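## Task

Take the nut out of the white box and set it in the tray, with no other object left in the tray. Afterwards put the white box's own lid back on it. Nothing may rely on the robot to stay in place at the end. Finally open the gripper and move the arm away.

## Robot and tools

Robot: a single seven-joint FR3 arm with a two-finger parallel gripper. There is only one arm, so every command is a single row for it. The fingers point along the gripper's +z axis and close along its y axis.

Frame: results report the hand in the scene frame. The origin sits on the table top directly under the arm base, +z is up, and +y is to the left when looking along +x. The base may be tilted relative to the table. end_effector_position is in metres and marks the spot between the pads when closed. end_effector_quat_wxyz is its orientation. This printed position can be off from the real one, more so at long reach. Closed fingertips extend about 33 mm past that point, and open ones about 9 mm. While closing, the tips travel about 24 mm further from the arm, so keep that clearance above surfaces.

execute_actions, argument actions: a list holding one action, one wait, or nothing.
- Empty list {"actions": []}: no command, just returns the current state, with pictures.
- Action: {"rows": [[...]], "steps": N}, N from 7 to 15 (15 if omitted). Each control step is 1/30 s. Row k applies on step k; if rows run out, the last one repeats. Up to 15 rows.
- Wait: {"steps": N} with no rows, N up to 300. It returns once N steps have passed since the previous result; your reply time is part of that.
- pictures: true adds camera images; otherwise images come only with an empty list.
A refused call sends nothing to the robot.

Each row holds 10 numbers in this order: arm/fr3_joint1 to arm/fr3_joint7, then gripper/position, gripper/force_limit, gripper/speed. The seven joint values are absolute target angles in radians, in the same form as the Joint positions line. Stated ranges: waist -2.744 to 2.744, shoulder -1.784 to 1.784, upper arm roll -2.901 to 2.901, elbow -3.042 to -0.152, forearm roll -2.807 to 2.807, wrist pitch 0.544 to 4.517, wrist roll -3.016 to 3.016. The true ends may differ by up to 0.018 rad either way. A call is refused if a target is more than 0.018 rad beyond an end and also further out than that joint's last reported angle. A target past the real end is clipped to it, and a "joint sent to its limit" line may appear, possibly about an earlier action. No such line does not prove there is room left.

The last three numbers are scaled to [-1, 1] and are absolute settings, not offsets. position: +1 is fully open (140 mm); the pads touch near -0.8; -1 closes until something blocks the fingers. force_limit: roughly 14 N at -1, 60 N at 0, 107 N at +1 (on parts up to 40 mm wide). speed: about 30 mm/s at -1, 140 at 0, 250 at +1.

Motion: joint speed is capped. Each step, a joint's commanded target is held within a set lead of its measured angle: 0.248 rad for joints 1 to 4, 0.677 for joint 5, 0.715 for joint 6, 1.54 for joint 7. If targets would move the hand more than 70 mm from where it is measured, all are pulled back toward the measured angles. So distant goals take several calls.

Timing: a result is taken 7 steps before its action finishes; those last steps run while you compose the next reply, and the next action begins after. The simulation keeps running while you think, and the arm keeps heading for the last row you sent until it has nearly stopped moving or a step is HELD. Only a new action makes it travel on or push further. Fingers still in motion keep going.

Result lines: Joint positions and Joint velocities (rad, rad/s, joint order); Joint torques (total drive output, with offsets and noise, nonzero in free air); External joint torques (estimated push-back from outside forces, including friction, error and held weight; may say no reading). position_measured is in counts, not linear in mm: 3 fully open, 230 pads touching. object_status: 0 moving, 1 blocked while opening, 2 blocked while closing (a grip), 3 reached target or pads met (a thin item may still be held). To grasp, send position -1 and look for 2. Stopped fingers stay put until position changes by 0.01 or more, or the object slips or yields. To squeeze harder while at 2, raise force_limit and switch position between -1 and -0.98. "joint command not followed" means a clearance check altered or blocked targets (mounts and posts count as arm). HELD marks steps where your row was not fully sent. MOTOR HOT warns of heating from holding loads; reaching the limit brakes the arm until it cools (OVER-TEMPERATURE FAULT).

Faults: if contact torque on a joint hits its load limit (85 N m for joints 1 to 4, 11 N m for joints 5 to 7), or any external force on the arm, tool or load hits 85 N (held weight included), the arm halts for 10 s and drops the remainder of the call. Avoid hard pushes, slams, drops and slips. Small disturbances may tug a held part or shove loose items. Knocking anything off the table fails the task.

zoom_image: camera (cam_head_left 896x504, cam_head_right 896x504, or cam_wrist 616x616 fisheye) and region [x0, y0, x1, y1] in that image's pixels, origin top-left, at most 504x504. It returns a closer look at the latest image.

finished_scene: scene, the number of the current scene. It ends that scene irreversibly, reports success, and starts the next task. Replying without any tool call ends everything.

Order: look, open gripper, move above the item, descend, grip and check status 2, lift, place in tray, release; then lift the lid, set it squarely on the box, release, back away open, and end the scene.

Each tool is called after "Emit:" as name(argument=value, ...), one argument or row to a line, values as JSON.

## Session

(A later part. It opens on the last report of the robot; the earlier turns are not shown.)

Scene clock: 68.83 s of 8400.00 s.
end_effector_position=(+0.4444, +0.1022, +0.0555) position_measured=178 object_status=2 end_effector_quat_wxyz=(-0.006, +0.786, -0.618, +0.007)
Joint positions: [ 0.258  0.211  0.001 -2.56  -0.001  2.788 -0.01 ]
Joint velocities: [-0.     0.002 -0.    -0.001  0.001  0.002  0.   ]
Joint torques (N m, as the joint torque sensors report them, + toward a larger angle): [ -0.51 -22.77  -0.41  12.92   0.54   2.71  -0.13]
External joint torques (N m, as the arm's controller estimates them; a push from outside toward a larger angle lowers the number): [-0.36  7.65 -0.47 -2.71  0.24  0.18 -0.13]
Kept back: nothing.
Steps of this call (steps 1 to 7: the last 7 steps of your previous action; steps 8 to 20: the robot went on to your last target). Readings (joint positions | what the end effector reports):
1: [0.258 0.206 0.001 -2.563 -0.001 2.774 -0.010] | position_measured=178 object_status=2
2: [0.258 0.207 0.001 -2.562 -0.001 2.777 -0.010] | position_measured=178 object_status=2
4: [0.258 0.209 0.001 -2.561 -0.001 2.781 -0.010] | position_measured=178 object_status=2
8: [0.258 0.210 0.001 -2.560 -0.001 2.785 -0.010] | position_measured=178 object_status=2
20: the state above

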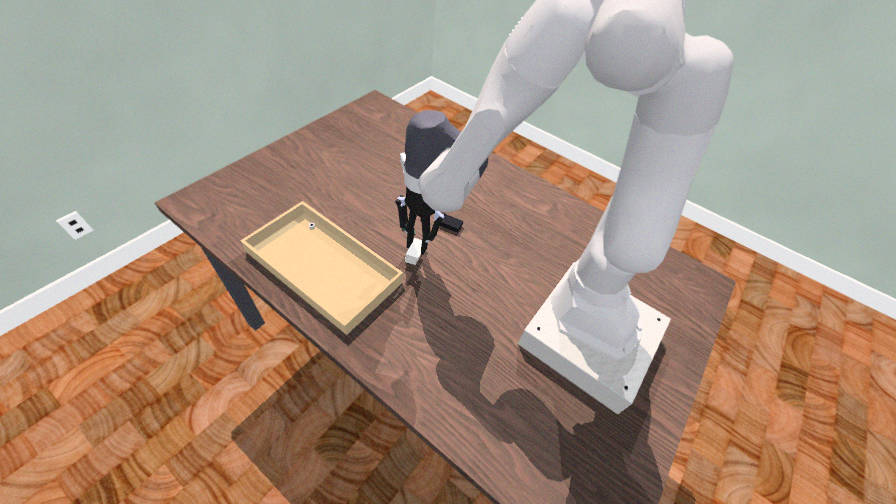

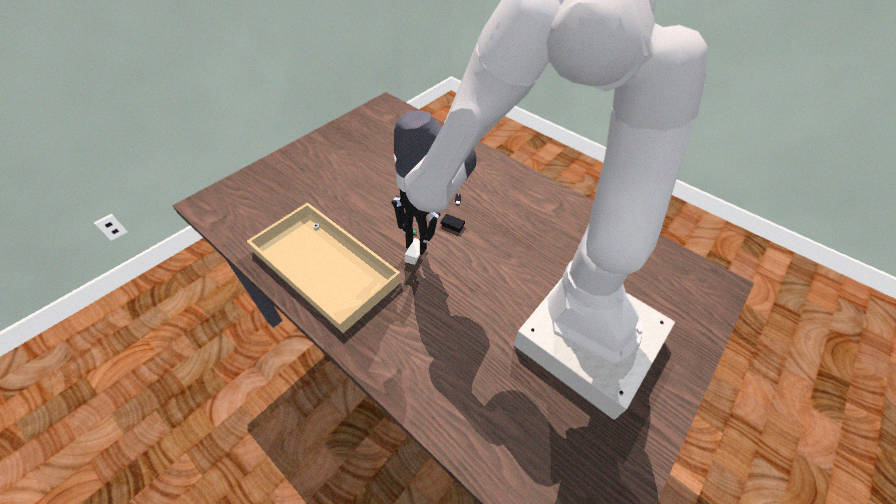

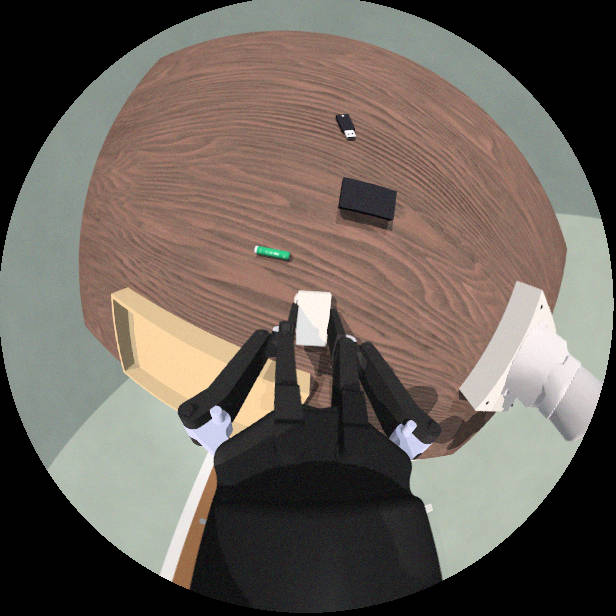

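Emit:
execute_actions(
  actions=[
    {"rows":[[0.256,0.209,0,-2.562,0,2.779,-0.013,-0.05,-0.3,-0.5]],"steps":15},
  ],
)

Emit:
execute_actions(
  actions=[
    {"rows":[[0.256,0.19,0,-2.562,0,2.76,-0.013,-0.05,-0.3,-0.5],[0.256,0.17,0,-2.562,0,2.74,-0.013,-0.05,-0.3,-0.5],[0.256,0.15,0,-2.565,0,2.72,-0.013,-0.05,-0.3,-0.5],[0.256,0.10,0,-2.57,0,2.67,-0.013,-0.05,-0.3,-0.5]],"steps":15},
  ],
)

Emit:
execute_actions(
  actions=[
    {"steps":20},
  ],
  pictures=true,
)

Emit:
zoom_image(
  camera="cam_head_left",
  region=[385,220,457,280],
)

Emit:
zoom_image(
  camera="cam_wrist",
  region=[250,230,380,360],
)

Scene clock: 69.77 s of 8400.00 s.
end_effector_position=(+0.4434, +0.1020, +0.0558) position_measured=147 object_status=0 end_effector_quat_wxyz=(-0.004, +0.786, -0.618, +0.006)
Joint positions: [ 0.258  0.21   0.001 -2.56  -0.001  2.783 -0.01 ]
Joint velocities: [ 0.001  0.    -0.001 -0.001 -0.001 -0.009 -0.001]
Joint torques (N m, as the joint torque sensors report them, + toward a larger angle): [ -1.55 -30.84  -0.01  13.07   0.6    2.12  -0.24]
External joint torques (N m, as the arm's controller estimates them; a push from outside toward a larger angle lowers the number): [-1.47 -0.5  -0.15 -2.54  0.31 -0.39 -0.23]
Steps of this call (steps 1 to 15: the robot went on to your last target; steps 16 to 20: nothing new was sent; steps 21 to 28: the first 8 steps of this action). Readings (joint positions | what the end effector reports):
21: [0.258 0.210 0.001 -2.560 -0.001 2.787 -0.010] | position_measured=178 object_status=0
22: [0.258 0.210 0.001 -2.560 -0.001 2.786 -0.010] | position_measured=178 object_status=0
24: [0.258 0.210 0.001 -2.560 -0.001 2.785 -0.010] | position_measured=166 object_status=0
28: the state above

Scene clock: 70.27 s of 8400.00 s.
end_effector_position=(+0.4495, +0.1035, +0.0932) position_measured=135 object_status=3 end_effector_quat_wxyz=(-0.013, +0.786, -0.618, +0.012)
Joint positions: [ 0.258  0.108  0.001 -2.567 -0.001  2.708 -0.01 ]
Joint velocities: [ 0.    -0.176  0.001 -0.001  0.    -0.193 -0.001]
Joint torques (N m, as the joint torque sensors report them, + toward a larger angle): [ -0.43 -23.2   -1.02  13.92   0.62   1.69  -0.26]
External joint torques (N m, as the arm's controller estimates them; a push from outside toward a larger angle lowers the number): [-0.31  0.08 -1.   -0.24  0.26 -0.36 -0.25]
Steps of this call (steps 1 to 7: the last 7 steps of your previous action; steps 8 to 15: the first 8 steps of this action). Readings (joint positions | what the end effector reports):
8: [0.258 0.207 0.001 -2.561 -0.001 2.779 -0.010] | position_measured=135 object_status=0
9: [0.258 0.200 0.001 -2.562 -0.001 2.772 -0.010] | position_measured=135 object_status=3
11: [0.258 0.169 0.001 -2.566 -0.001 2.748 -0.010] | position_measured=135 object_status=3
15: the state above

Scene clock: 70.93 s of 8400.00 s.
end_effector_position=(+0.4399, +0.1013, +0.0925) position_measured=135 object_status=3 end_effector_quat_wxyz=(-0.001, +0.786, -0.619, +0.003)
Joint positions: [ 0.258  0.101  0.001 -2.568 -0.001  2.673 -0.01 ]
Joint velocities: [-0.     0.001 -0.001  0.002  0.001 -0.003 -0.001]
Joint torques (N m, as the joint torque sensors report them, + toward a larger angle): [ -0.73 -29.15  -0.71  14.8    0.68   2.34  -0.2 ]
External joint torques (N m, as the arm's controller estimates them; a push from outside toward a larger angle lowers the number): [-0.55 -0.57 -0.64 -2.65  0.31 -0.18 -0.2 ]
Kept back: nothing.
Steps of this call (steps 1 to 7: the last 7 steps of your previous action; steps 8 to 20: the robot went on to your last target). Readings (joint positions | what the end effector reports):
1: [0.258 0.104 0.001 -2.567 -0.001 2.702 -0.010] | position_measured=135 object_status=3
2: [0.258 0.102 0.001 -2.567 -0.001 2.697 -0.010] | position_measured=135 object_status=3
4: [0.258 0.101 0.001 -2.567 -0.001 2.689 -0.010] | position_measured=135 object_status=3
8: [0.258 0.101 0.001 -2.568 -0.001 2.680 -0.010] | position_measured=135 object_status=3
20: the state above

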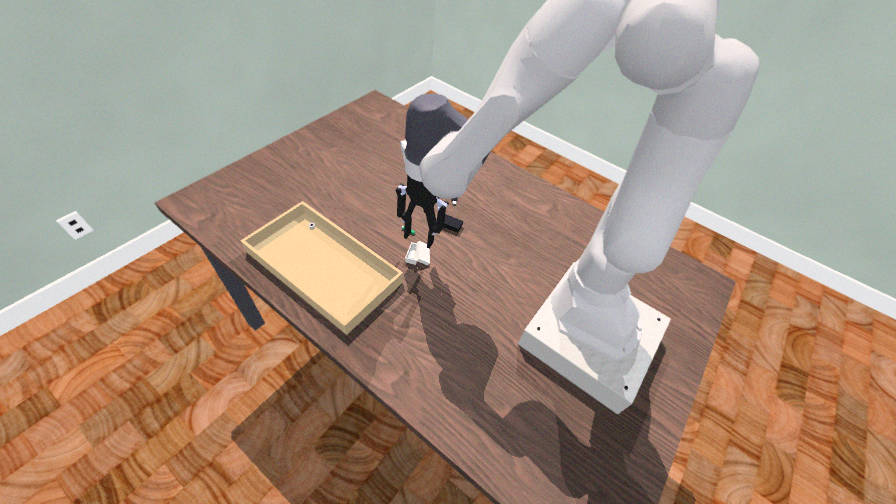

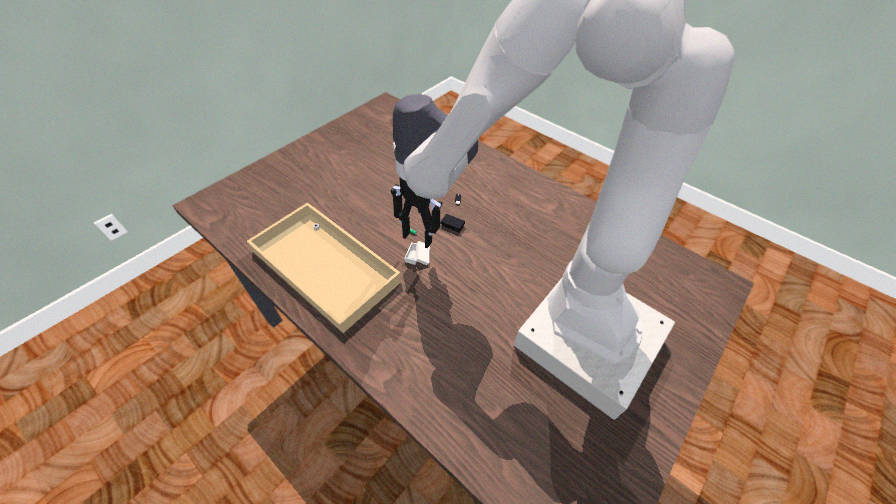

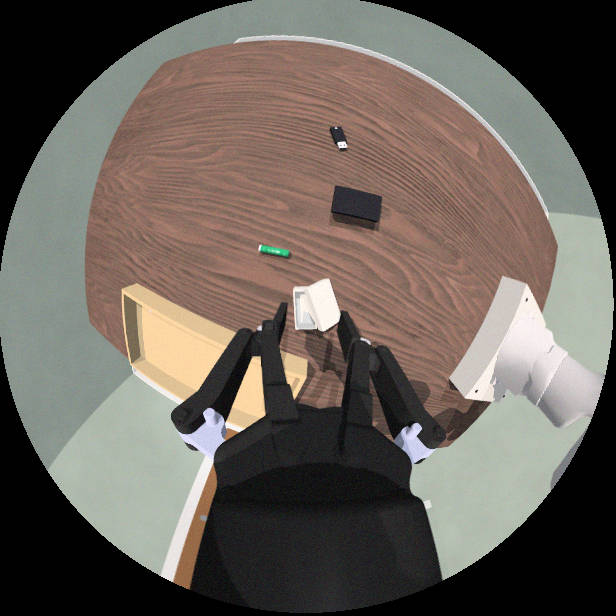

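Region (385, 220, 457, 280) of cam_head_left's 896x504 image, scaled by 7.000, with more detail than that image has.

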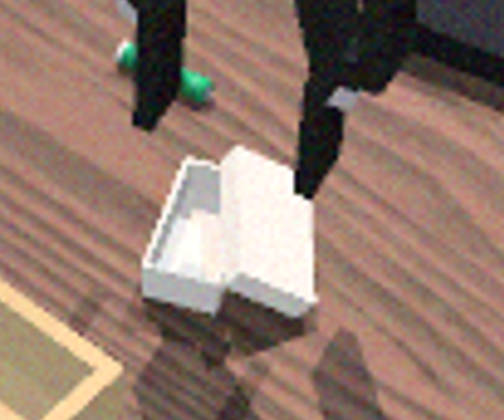

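Region (250, 230, 380, 360) of cam_wrist's 616x616 image, scaled by 3.877, with more detail than that image has.

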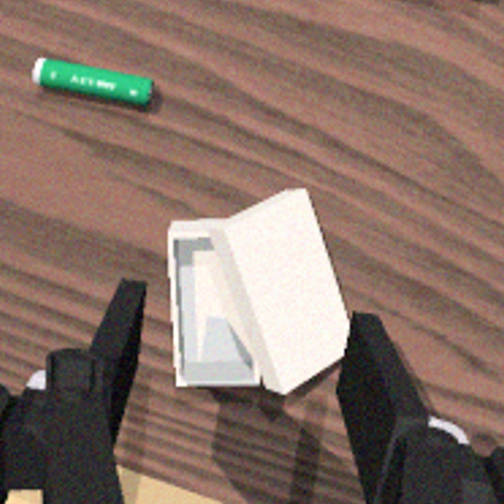

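Emit:
execute_actions(
  actions=[
    {"rows":[[0.256,0.057,0,-2.636,0,2.695,-0.013,-0.05,-0.3,-0.5]],"steps":15},
  ],
)

Emit:
execute_actions(
  actions=[
    {"rows":[[0.256,0.075,0,-2.636,0,2.712,-0.013,-0.05,-0.3,-0.5],[0.256,0.075,0,-2.636,0,2.712,-0.013,-0.05,-0.3,-0.5],[0.256,0.095,0,-2.635,0,2.73,-0.013,-0.05,-0.3,-0.5],[0.256,0.095,0,-2.635,0,2.73,-0.013,-0.05,-0.3,-0.5],[0.256,0.115,0,-2.634,0,2.748,-0.013,-0.05,-0.3,-0.5],[0.256,0.115,0,-2.634,0,2.748,-0.013,-0.05,-0.3,-0.5],[0.256,0.13,0,-2.633,0,2.762,-0.013,-0.05,-0.3,-0.5]],"steps":15},
  ],
)

Emit:
execute_actions(
  actions=[
    {"steps":20},
  ],
  pictures=true,
)

Emit:
zoom_image(
  camera="cam_head_left",
  region=[375,210,471,290],
)

Emit:
zoom_image(
  camera="cam_wrist",
  region=[250,230,380,360],
)

Scene clock: 72.80 s of 8400.00 s.
end_effector_position=(+0.4180, +0.0961, +0.0904) position_measured=135 object_status=3 end_effector_quat_wxyz=(+0.002, +0.786, -0.619, +0.000)
Joint positions: [ 0.258  0.06   0.001 -2.632 -0.001  2.688 -0.01 ]
Joint velocities: [-0.    -0.02  -0.    -0.029  0.001  0.027  0.001]
Joint torques (N m, as the joint torque sensors report them, + toward a larger angle): [ -0.22 -27.62  -0.89  15.51   0.6    2.95  -0.16]
External joint torques (N m, as the arm's controller estimates them; a push from outside toward a larger angle lowers the number): [-0.11 -0.85 -0.83 -1.83  0.24  0.41 -0.16]
Steps of this call (steps 1 to 15: the robot went on to your last target; steps 16 to 48: nothing new was sent; steps 49 to 56: the first 8 steps of this action). Readings (joint positions | what the end effector reports):
49: [0.258 0.093 0.001 -2.580 -0.001 2.677 -0.010] | position_measured=135 object_status=3
50: [0.258 0.080 0.001 -2.599 -0.001 2.680 -0.010] | position_measured=135 object_status=3
52: [0.258 0.067 0.001 -2.620 -0.001 2.683 -0.010] | position_measured=135 object_status=3
56: the state above

Scene clock: 73.30 s of 8400.00 s.
end_effector_position=(+0.4137, +0.0951, +0.0707) position_measured=135 object_status=3 end_effector_quat_wxyz=(+0.007, +0.786, -0.619, -0.003)
Joint positions: [ 0.258  0.114  0.001 -2.633 -0.001  2.732 -0.01 ]
Joint velocities: [-0.     0.235 -0.    -0.001 -0.001  0.154 -0.   ]
Joint torques (N m, as the joint torque sensors report them, + toward a larger angle): [ -0.2  -30.18  -0.73  15.34   0.62   3.37  -0.13]
External joint torques (N m, as the arm's controller estimates them; a push from outside toward a larger angle lowers the number): [-0.1   0.6  -0.74 -1.57  0.31  0.64 -0.13]
Steps of this call (steps 1 to 7: the last 7 steps of your previous action; steps 8 to 15: the first 8 steps of this action). Readings (joint positions | what the end effector reports):
8: [0.258 0.060 0.001 -2.634 -0.001 2.694 -0.010] | position_measured=135 object_status=3
9: [0.258 0.064 0.001 -2.634 -0.001 2.697 -0.010] | position_measured=135 object_status=3
11: [0.258 0.078 0.001 -2.634 -0.001 2.707 -0.010] | position_measured=135 object_status=3
15: the state above

Scene clock: 73.97 s of 8400.00 s.
end_effector_position=(+0.4174, +0.0959, +0.0670) position_measured=135 object_status=3 end_effector_quat_wxyz=(+0.002, +0.786, -0.619, +0.001)
Joint positions: [ 0.258  0.128  0.001 -2.633 -0.001  2.759 -0.01 ]
Joint velocities: [-0.001 -0.    -0.001  0.    -0.     0.003  0.   ]
Joint torques (N m, as the joint torque sensors report them, + toward a larger angle): [ -0.48 -26.81  -0.07  15.57   0.47   2.98  -0.17]
External joint torques (N m, as the arm's controller estimates them; a push from outside toward a larger angle lowers the number): [-0.27  1.07  0.01 -0.24  0.16  0.49 -0.17]
Kept back: nothing.
Steps of this call (steps 1 to 7: the last 7 steps of your previous action; steps 8 to 20: the robot went on to your last target). Readings (joint positions | what the end effector reports):
1: [0.258 0.121 0.001 -2.633 -0.001 2.736 -0.010] | position_measured=135 object_status=3
2: [0.258 0.125 0.001 -2.633 -0.001 2.740 -0.010] | position_measured=135 object_status=3
4: [0.258 0.128 0.001 -2.633 -0.001 2.746 -0.010] | position_measured=135 object_status=3
8: [0.258 0.128 0.001 -2.633 -0.001 2.754 -0.010] | position_measured=135 object_status=3
20: the state above

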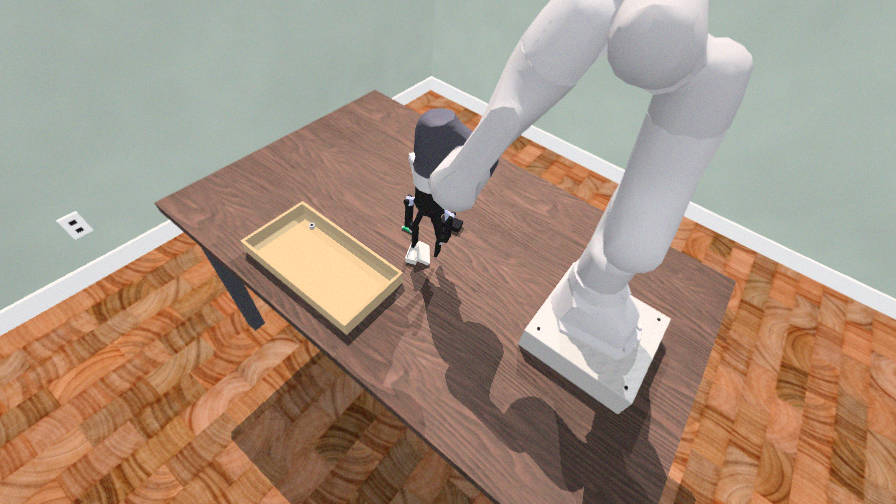

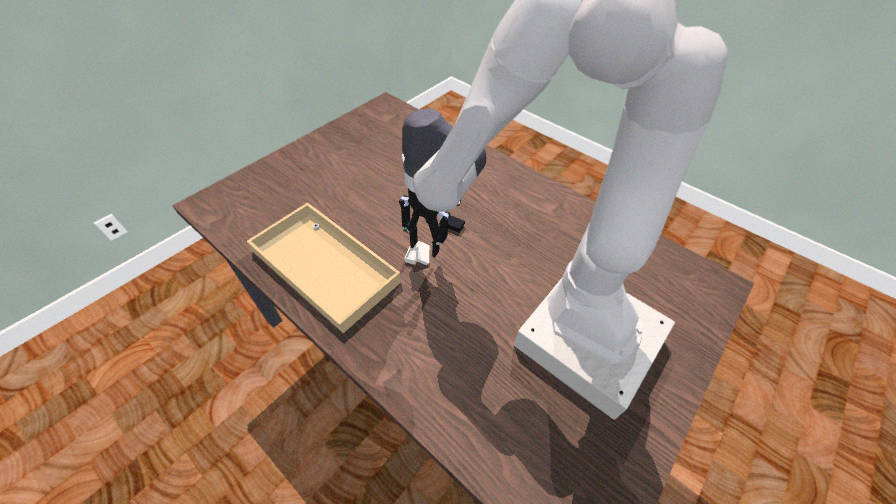

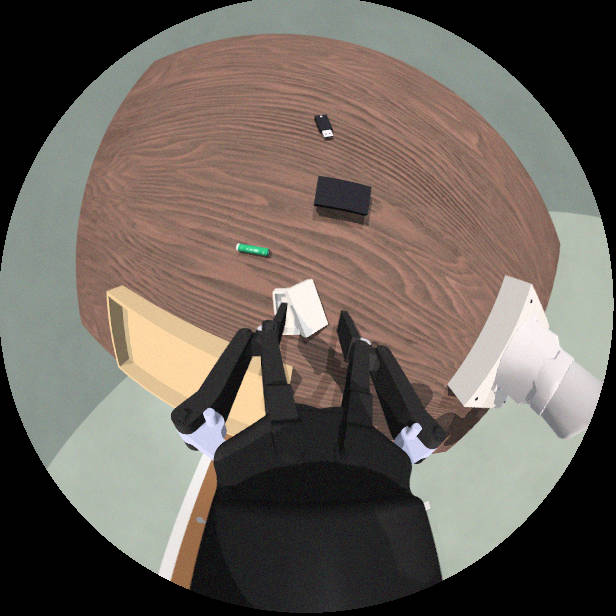

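Region (375, 210, 471, 290) of cam_head_left's 896x504 image, scaled by 5.250, with more detail than that image has.

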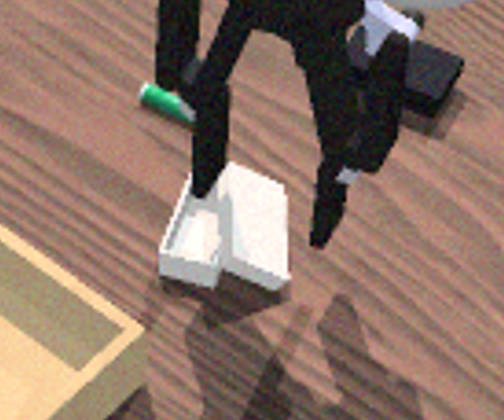

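Region (250, 230, 380, 360) of cam_wrist's 616x616 image, scaled by 3.877, with more detail than that image has.

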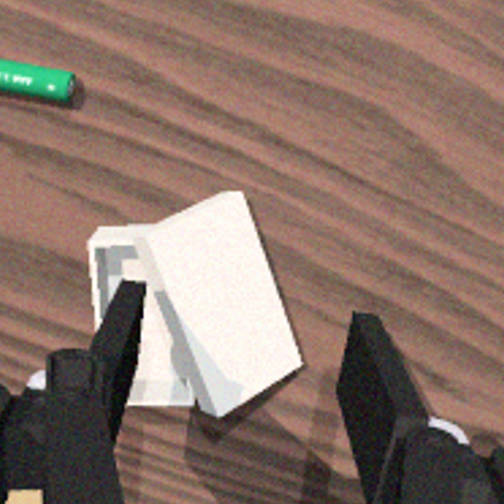

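Emit:
execute_actions(
  actions=[
    {"rows":[[0.256,0.14,0,-2.633,0,2.772,-0.013,-0.05,-0.3,-0.5],[0.256,0.14,0,-2.633,0,2.772,-0.013,-0.05,-0.3,-0.5],[0.256,0.15,0,-2.632,0,2.782,-0.013,-0.05,-0.3,-0.5],[0.256,0.15,0,-2.632,0,2.782,-0.013,-0.05,-0.3,-0.5],[0.256,0.16,0,-2.632,0,2.792,-0.013,-0.05,-0.3,-0.5],[0.256,0.16,0,-2.632,0,2.792,-0.013,-0.05,-0.3,-0.5],[0.256,0.168,0,-2.631,0,2.799,-0.013,-0.05,-0.3,-0.5]],"steps":15},
  ],
)

Emit:
execute_actions(
  actions=[
    {"steps":20},
  ],
  pictures=true,
)

Emit:
zoom_image(
  camera="cam_head_left",
  region=[375,210,471,290],
)

Emit:
zoom_image(
  camera="cam_wrist",
  region=[250,230,380,360],
)

Scene clock: 74.80 s of 8400.00 s.
end_effector_position=(+0.4146, +0.0953, +0.0560) position_measured=135 object_status=3 end_effector_quat_wxyz=(+0.005, +0.786, -0.619, -0.002)
Joint positions: [ 0.258  0.159  0.001 -2.633 -0.001  2.782 -0.01 ]
Joint velocities: [ 0.001  0.118 -0.001 -0.001 -0.001  0.089  0.001]
Joint torques (N m, as the joint torque sensors report them, + toward a larger angle): [  0.07 -28.04  -0.39  15.31   0.57   2.95  -0.07]
External joint torques (N m, as the arm's controller estimates them; a push from outside toward a larger angle lowers the number): [ 0.08  2.09 -0.54 -0.48  0.3   0.39 -0.07]
Steps of this call (steps 1 to 15: the robot went on to your last target; steps 16 to 17: nothing new was sent; steps 18 to 25: the first 8 steps of this action). Readings (joint positions | what the end effector reports):
18: [0.258 0.130 0.001 -2.633 -0.001 2.761 -0.010] | position_measured=135 object_status=3
19: [0.258 0.132 0.001 -2.633 -0.001 2.763 -0.010] | position_measured=135 object_status=3
21: [0.258 0.140 0.001 -2.633 -0.001 2.768 -0.010] | position_measured=135 object_status=3
25: the state above

Scene clock: 75.47 s of 8400.00 s.
end_effector_position=(+0.4170, +0.0958, +0.0546) position_measured=135 object_status=3 end_effector_quat_wxyz=(+0.001, +0.786, -0.619, +0.001)
Joint positions: [ 0.258  0.166  0.001 -2.633 -0.001  2.796 -0.01 ]
Joint velocities: [ 0.     0.     0.    -0.001 -0.     0.001  0.   ]
Joint torques (N m, as the joint torque sensors report them, + toward a larger angle): [ -0.15 -26.76  -0.49  15.77   0.52   2.86  -0.25]
External joint torques (N m, as the arm's controller estimates them; a push from outside toward a larger angle lowers the number): [-0.08  1.75 -0.58  0.61  0.25  0.36 -0.25]
Kept back: nothing.
Steps of this call (steps 1 to 7: the last 7 steps of your previous action; steps 8 to 20: the robot went on to your last target). Readings (joint positions | what the end effector reports):
1: [0.258 0.162 0.001 -2.633 -0.001 2.784 -0.010] | position_measured=135 object_status=3
2: [0.258 0.164 0.001 -2.633 -0.001 2.787 -0.010] | position_measured=135 object_status=3
4: [0.258 0.165 0.001 -2.633 -0.001 2.790 -0.010] | position_measured=135 object_status=3
8: [0.258 0.165 0.001 -2.633 -0.001 2.794 -0.010] | position_measured=135 object_status=3
20: the state above

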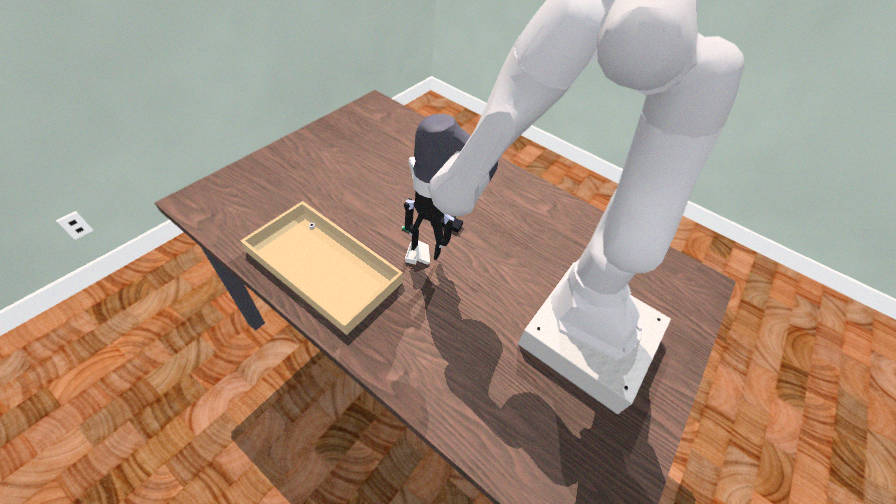

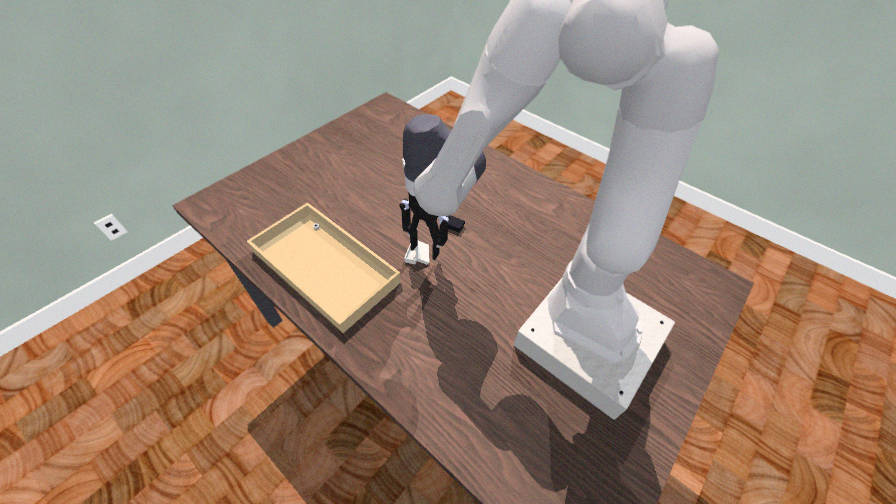

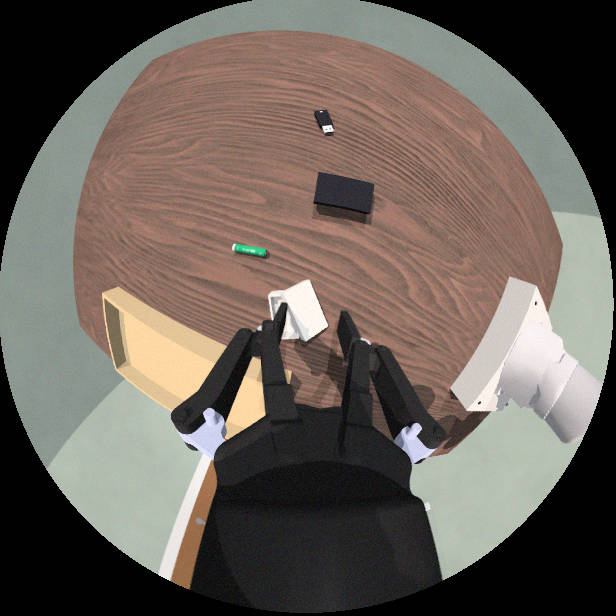

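Region (375, 210, 471, 290) of cam_head_left's 896x504 image, scaled by 5.250, with more detail than that image has.

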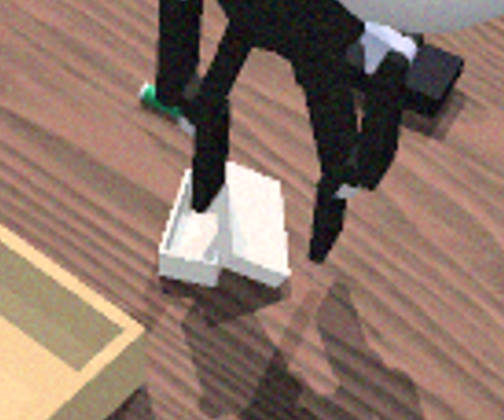

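Region (250, 230, 380, 360) of cam_wrist's 616x616 image, scaled by 3.877, with more detail than that image has.

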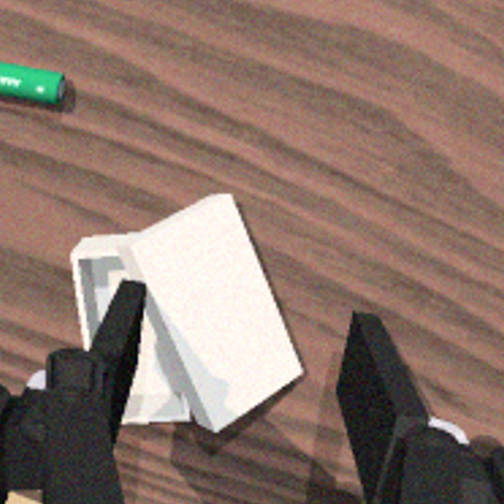

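Emit:
execute_actions(
  actions=[
    {"rows":[[0.275,0.166,0,-2.631,0,2.797,0.006,-0.05,-0.3,-0.5],[0.275,0.166,0,-2.631,0,2.797,0.006,-0.05,-0.3,-0.5],[0.275,0.166,0,-2.631,0,2.797,0.006,-0.05,-0.3,-0.5],[0.275,0.166,0,-2.631,0,2.797,0.006,-0.05,-0.3,-0.5],[0.275,0.166,0,-2.631,0,2.797,0.006,-0.05,-0.3,-0.5],[0.275,0.175,0,-2.631,0,2.806,0.006,-0.05,-0.3,-0.5],[0.275,0.175,0,-2.631,0,2.806,0.006,-0.05,-0.3,-0.5],[0.275,0.183,0,-2.63,0,2.814,0.006,-0.05,-0.3,-0.5],[0.275,0.183,0,-2.63,0,2.814,0.006,-0.05,-0.3,-0.5],[0.275,0.191,0,-2.63,0,2.821,0.006,-0.05,-0.3,-0.5]],"steps":15},
  ],
)

Emit:
execute_actions(
  actions=[
    {"steps":20},
  ],
  pictures=true,
)

Emit:
zoom_image(
  camera="cam_head_left",
  region=[375,210,471,290],
)

Emit:
zoom_image(
  camera="cam_wrist",
  region=[250,230,380,360],
)

Scene clock: 77.17 s of 8400.00 s.
end_effector_position=(+0.4165, +0.1010, +0.0533) position_measured=135 object_status=3 end_effector_quat_wxyz=(+0.001, +0.787, -0.617, +0.001)
Joint positions: [ 0.272  0.17  -0.    -2.631 -0.001  2.802 -0.003]
Joint velocities: [ 0.     0.086 -0.     0.022  0.     0.074  0.022]
Joint torques (N m, as the joint torque sensors report them, + toward a larger angle): [  2.79 -24.37   0.09  13.53   0.56   2.56   0.02]
External joint torques (N m, as the arm's controller estimates them; a push from outside toward a larger angle lowers the number): [ 3.02  3.53  0.25 -1.09  0.25  0.09  0.03]
Steps of this call (steps 1 to 15: the robot went on to your last target; steps 16 to 43: nothing new was sent; steps 44 to 51: the first 8 steps of this action). Readings (joint positions | what the end effector reports):
44: [0.260 0.166 -0.000 -2.633 -0.001 2.797 -0.009] | position_measured=135 object_status=3
45: [0.264 0.166 -0.001 -2.632 -0.001 2.797 -0.008] | position_measured=135 object_status=3
47: [0.269 0.166 -0.000 -2.632 -0.001 2.797 -0.006] | position_measured=135 object_status=3
51: the state above

Scene clock: 77.83 s of 8400.00 s.
end_effector_position=(+0.4206, +0.1022, +0.0512) position_measured=135 object_status=3 end_effector_quat_wxyz=(-0.004, +0.785, -0.619, +0.005)
Joint positions: [ 0.272  0.181 -0.    -2.629 -0.001  2.822  0.003]
Joint velocities: [-0.    -0.    -0.001 -0.001  0.     0.002  0.002]
Joint torques (N m, as the joint torque sensors report them, + toward a larger angle): [  2.15 -22.66  -0.52  12.96   0.54   2.45   0.14]
External joint torques (N m, as the arm's controller estimates them; a push from outside toward a larger angle lowers the number): [ 2.29  6.21 -0.56 -1.97  0.27 -0.07  0.14]
Kept back: nothing.
Steps of this call (steps 1 to 7: the last 7 steps of your previous action; steps 8 to 20: the robot went on to your last target). Readings (joint positions | what the end effector reports):
1: [0.272 0.173 -0.000 -2.631 -0.001 2.804 -0.002] | position_measured=135 object_status=3
2: [0.272 0.176 -0.000 -2.631 -0.001 2.807 -0.001] | position_measured=135 object_status=3
4: [0.272 0.179 -0.000 -2.630 -0.001 2.812 -0.000] | position_measured=135 object_status=3
8: [0.272 0.180 -0.000 -2.629 -0.001 2.817 0.001] | position_measured=135 object_status=3
20: the state above

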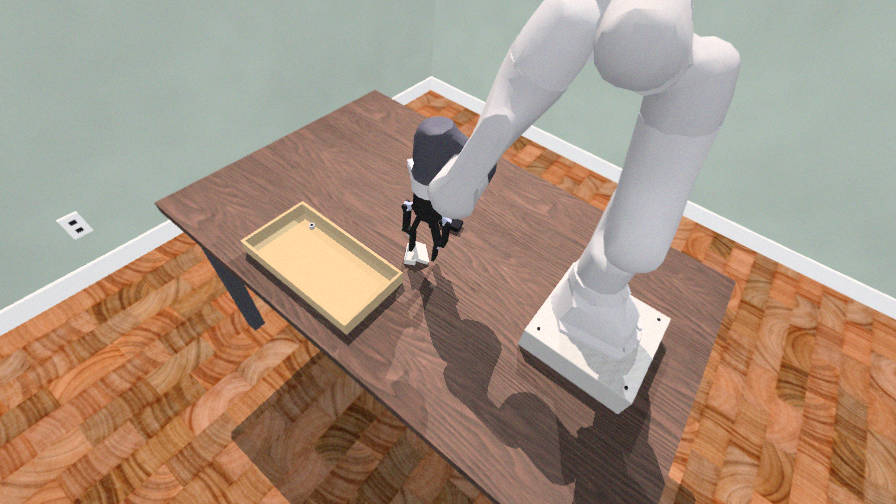

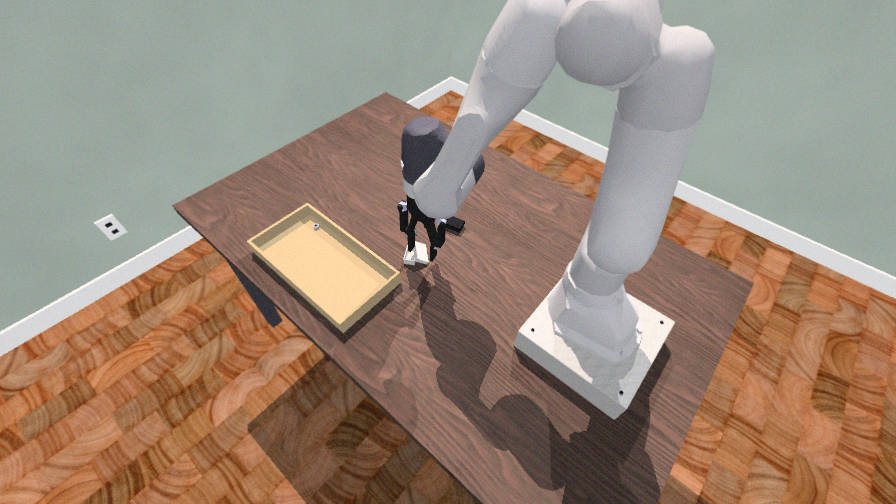

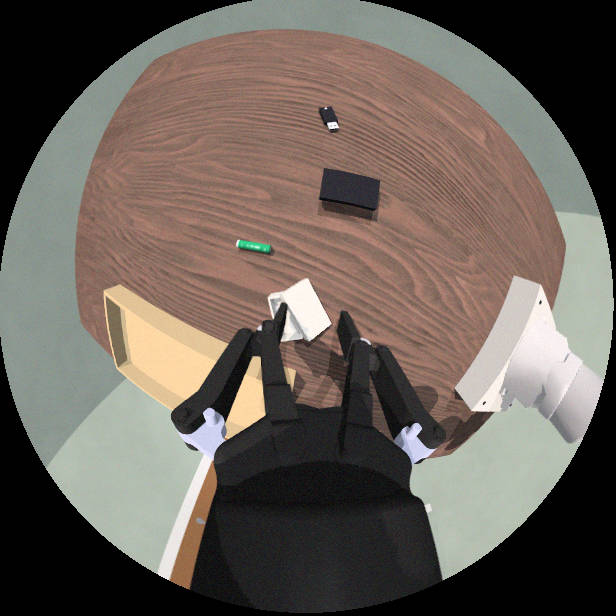

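Region (375, 210, 471, 290) of cam_head_left's 896x504 image, scaled by 5.250, with more detail than that image has.

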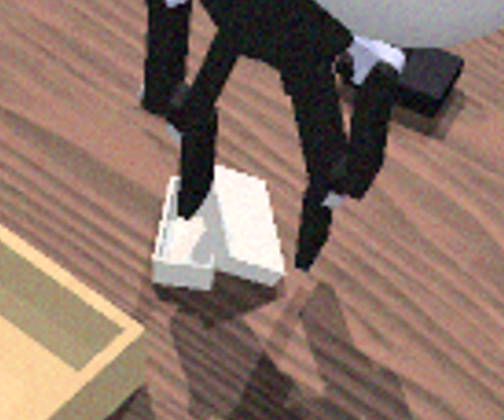

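Region (250, 230, 380, 360) of cam_wrist's 616x616 image, scaled by 3.877, with more detail than that image has.

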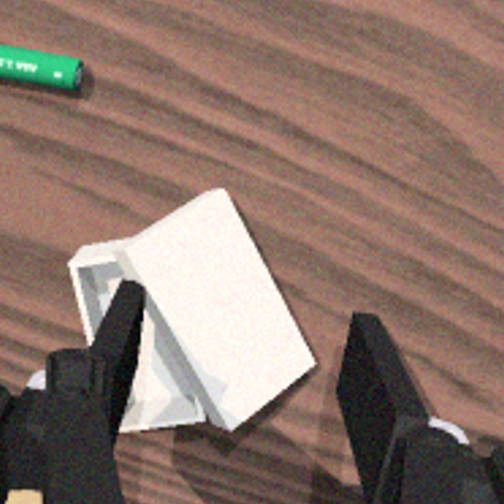

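Emit:
execute_actions(
  actions=[
    {"rows":[[0.275,0.170,0,-2.63,0,2.806,0.006,-0.05,-0.3,-0.7]],"steps":12},
  ],
)

Emit:
execute_actions(
  actions=[
    {"rows":[[0.275,0.170,0,-2.63,0,2.806,0.006,-0.3,-0.3,-0.8]],"steps":15},
  ],
)

Emit:
execute_actions(
  actions=[
    {"steps":20},
  ],
  pictures=true,
)

Emit:
zoom_image(
  camera="cam_head_left",
  region=[375,210,471,290],
)

Emit:
zoom_image(
  camera="cam_wrist",
  region=[250,230,380,360],
)

Scene clock: 78.43 s of 8400.00 s.
end_effector_position=(+0.4218, +0.1026, +0.0549) position_measured=135 object_status=3 end_effector_quat_wxyz=(-0.005, +0.785, -0.619, +0.006)
Joint positions: [ 0.272  0.171 -0.    -2.629 -0.001  2.814  0.004]
Joint velocities: [ 0.001 -0.006  0.     0.    -0.001 -0.031  0.   ]
Joint torques (N m, as the joint torque sensors report them, + toward a larger angle): [  0.95 -28.75  -0.45  13.24   0.57   2.16   0.05]
External joint torques (N m, as the arm's controller estimates them; a push from outside toward a larger angle lowers the number): [ 1.09 -0.57 -0.47 -1.59  0.29 -0.33  0.05]
Steps of this call (steps 1 to 13: the robot went on to your last target; steps 14 to 18: the first 5 steps of this action). Readings (joint positions | what the end effector reports):
14: [0.272 0.179 -0.000 -2.629 -0.001 2.820 0.004] | position_measured=135 object_status=3
15: [0.272 0.176 -0.000 -2.629 -0.001 2.818 0.004] | position_measured=135 object_status=3
17: [0.272 0.172 -0.000 -2.629 -0.001 2.816 0.004] | position_measured=135 object_status=3
18: the state above

Scene clock: 78.93 s of 8400.00 s.
end_effector_position=(+0.4215, +0.1026, +0.0556) position_measured=154 object_status=0 end_effector_quat_wxyz=(-0.005, +0.785, -0.619, +0.006)
Joint positions: [ 0.272  0.169 -0.    -2.629 -0.001  2.811  0.004]
Joint velocities: [-0.    -0.009 -0.     0.001  0.     0.    -0.002]
Joint torques (N m, as the joint torque sensors report them, + toward a larger angle): [  1.93 -28.08   0.14  13.04   0.5    1.88   0.06]
External joint torques (N m, as the arm's controller estimates them; a push from outside toward a larger angle lowers the number): [ 2.07  0.52  0.12 -2.18  0.22 -0.65  0.06]
Steps of this call (steps 1 to 7: the last 7 steps of your previous action; steps 8 to 15: the first 8 steps of this action). Readings (joint positions | what the end effector reports):
8: [0.272 0.171 -0.000 -2.629 -0.001 2.811 0.004] | position_measured=135 object_status=0
9: [0.272 0.171 -0.000 -2.629 -0.001 2.811 0.004] | position_measured=137 object_status=0
11: [0.272 0.170 -0.000 -2.629 -0.001 2.811 0.004] | position_measured=143 object_status=0
15: the state above

Scene clock: 79.60 s of 8400.00 s.
end_effector_position=(+0.4221, +0.1027, +0.0562) position_measured=167 object_status=3 end_effector_quat_wxyz=(-0.005, +0.785, -0.619, +0.006)
Joint positions: [ 0.272  0.168 -0.    -2.628 -0.001  2.811  0.004]
Joint velocities: [-0.001 -0.    -0.    -0.    -0.001  0.001 -0.   ]
Joint torques (N m, as the joint torque sensors report them, + toward a larger angle): [  1.85 -27.19  -0.1   12.92   0.51   1.88   0.05]
External joint torques (N m, as the arm's controller estimates them; a push from outside toward a larger angle lowers the number): [ 2.03  1.49 -0.07 -2.34  0.23 -0.66  0.05]
Kept back: nothing.
Steps of this call (steps 1 to 7: the last 7 steps of your previous action; steps 8 to 15: the robot went on to your last target; steps 16 to 20: nothing new was sent). Readings (joint positions | what the end effector reports):
1: [0.272 0.168 -0.000 -2.629 -0.001 2.811 0.004] | position_measured=157 object_status=0
2: [0.272 0.168 -0.000 -2.629 -0.001 2.811 0.004] | position_measured=160 object_status=0
4: [0.272 0.168 -0.000 -2.628 -0.001 2.811 0.004] | position_measured=166 object_status=0
8: [0.272 0.168 -0.000 -2.628 -0.001 2.811 0.004] | position_measured=167 object_status=0
20: the state above
The arm was judged still, so your last target was given up. Only a new action makes it travel on or press farther. Fingers that are still opening or closing keep moving.

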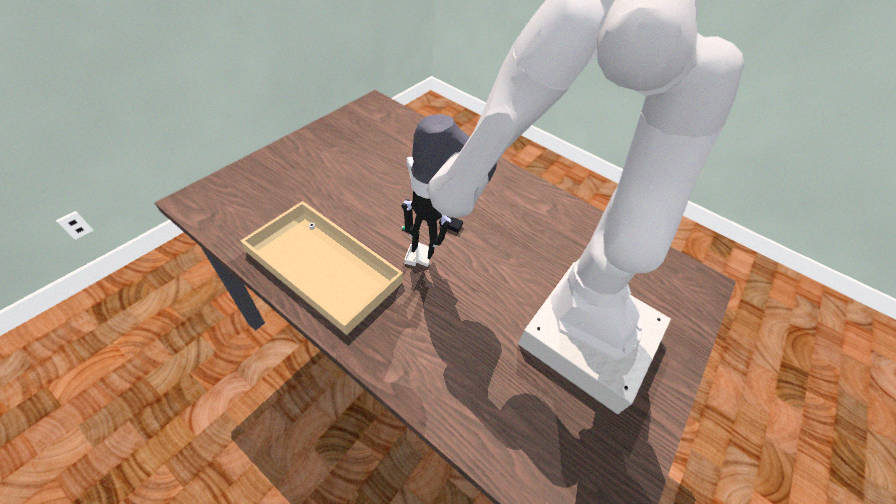

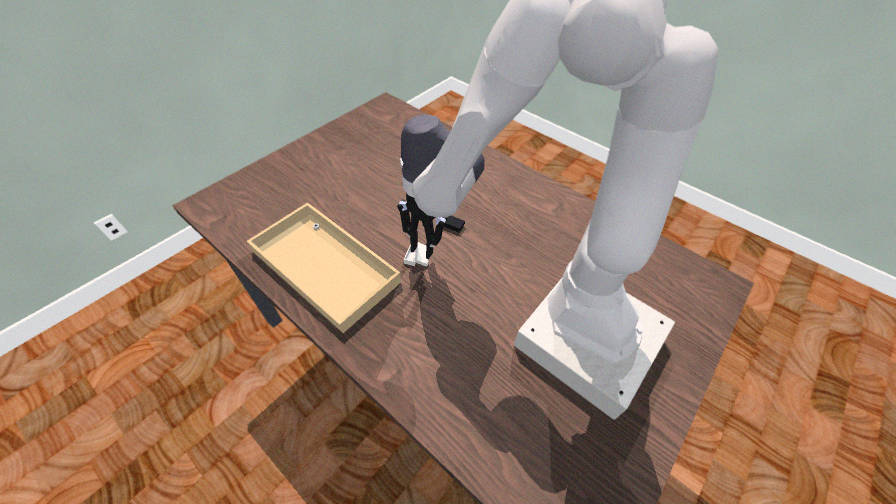

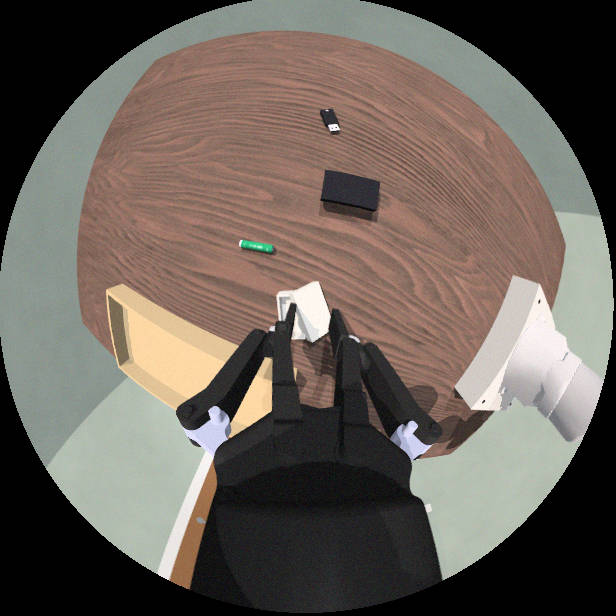

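Region (375, 210, 471, 290) of cam_head_left's 896x504 image, scaled by 5.250, with more detail than that image has.

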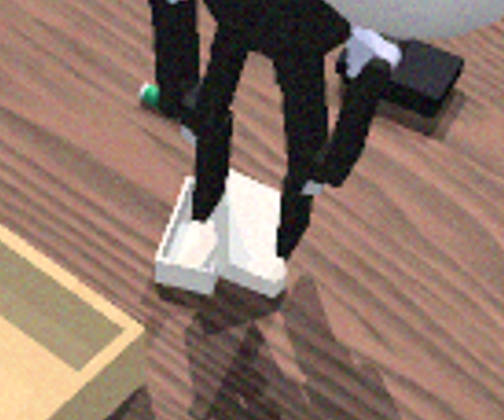

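Region (250, 230, 380, 360) of cam_wrist's 616x616 image, scaled by 3.877, with more detail than that image has.

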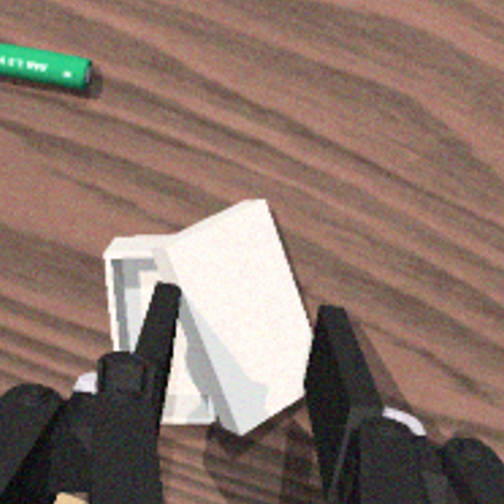

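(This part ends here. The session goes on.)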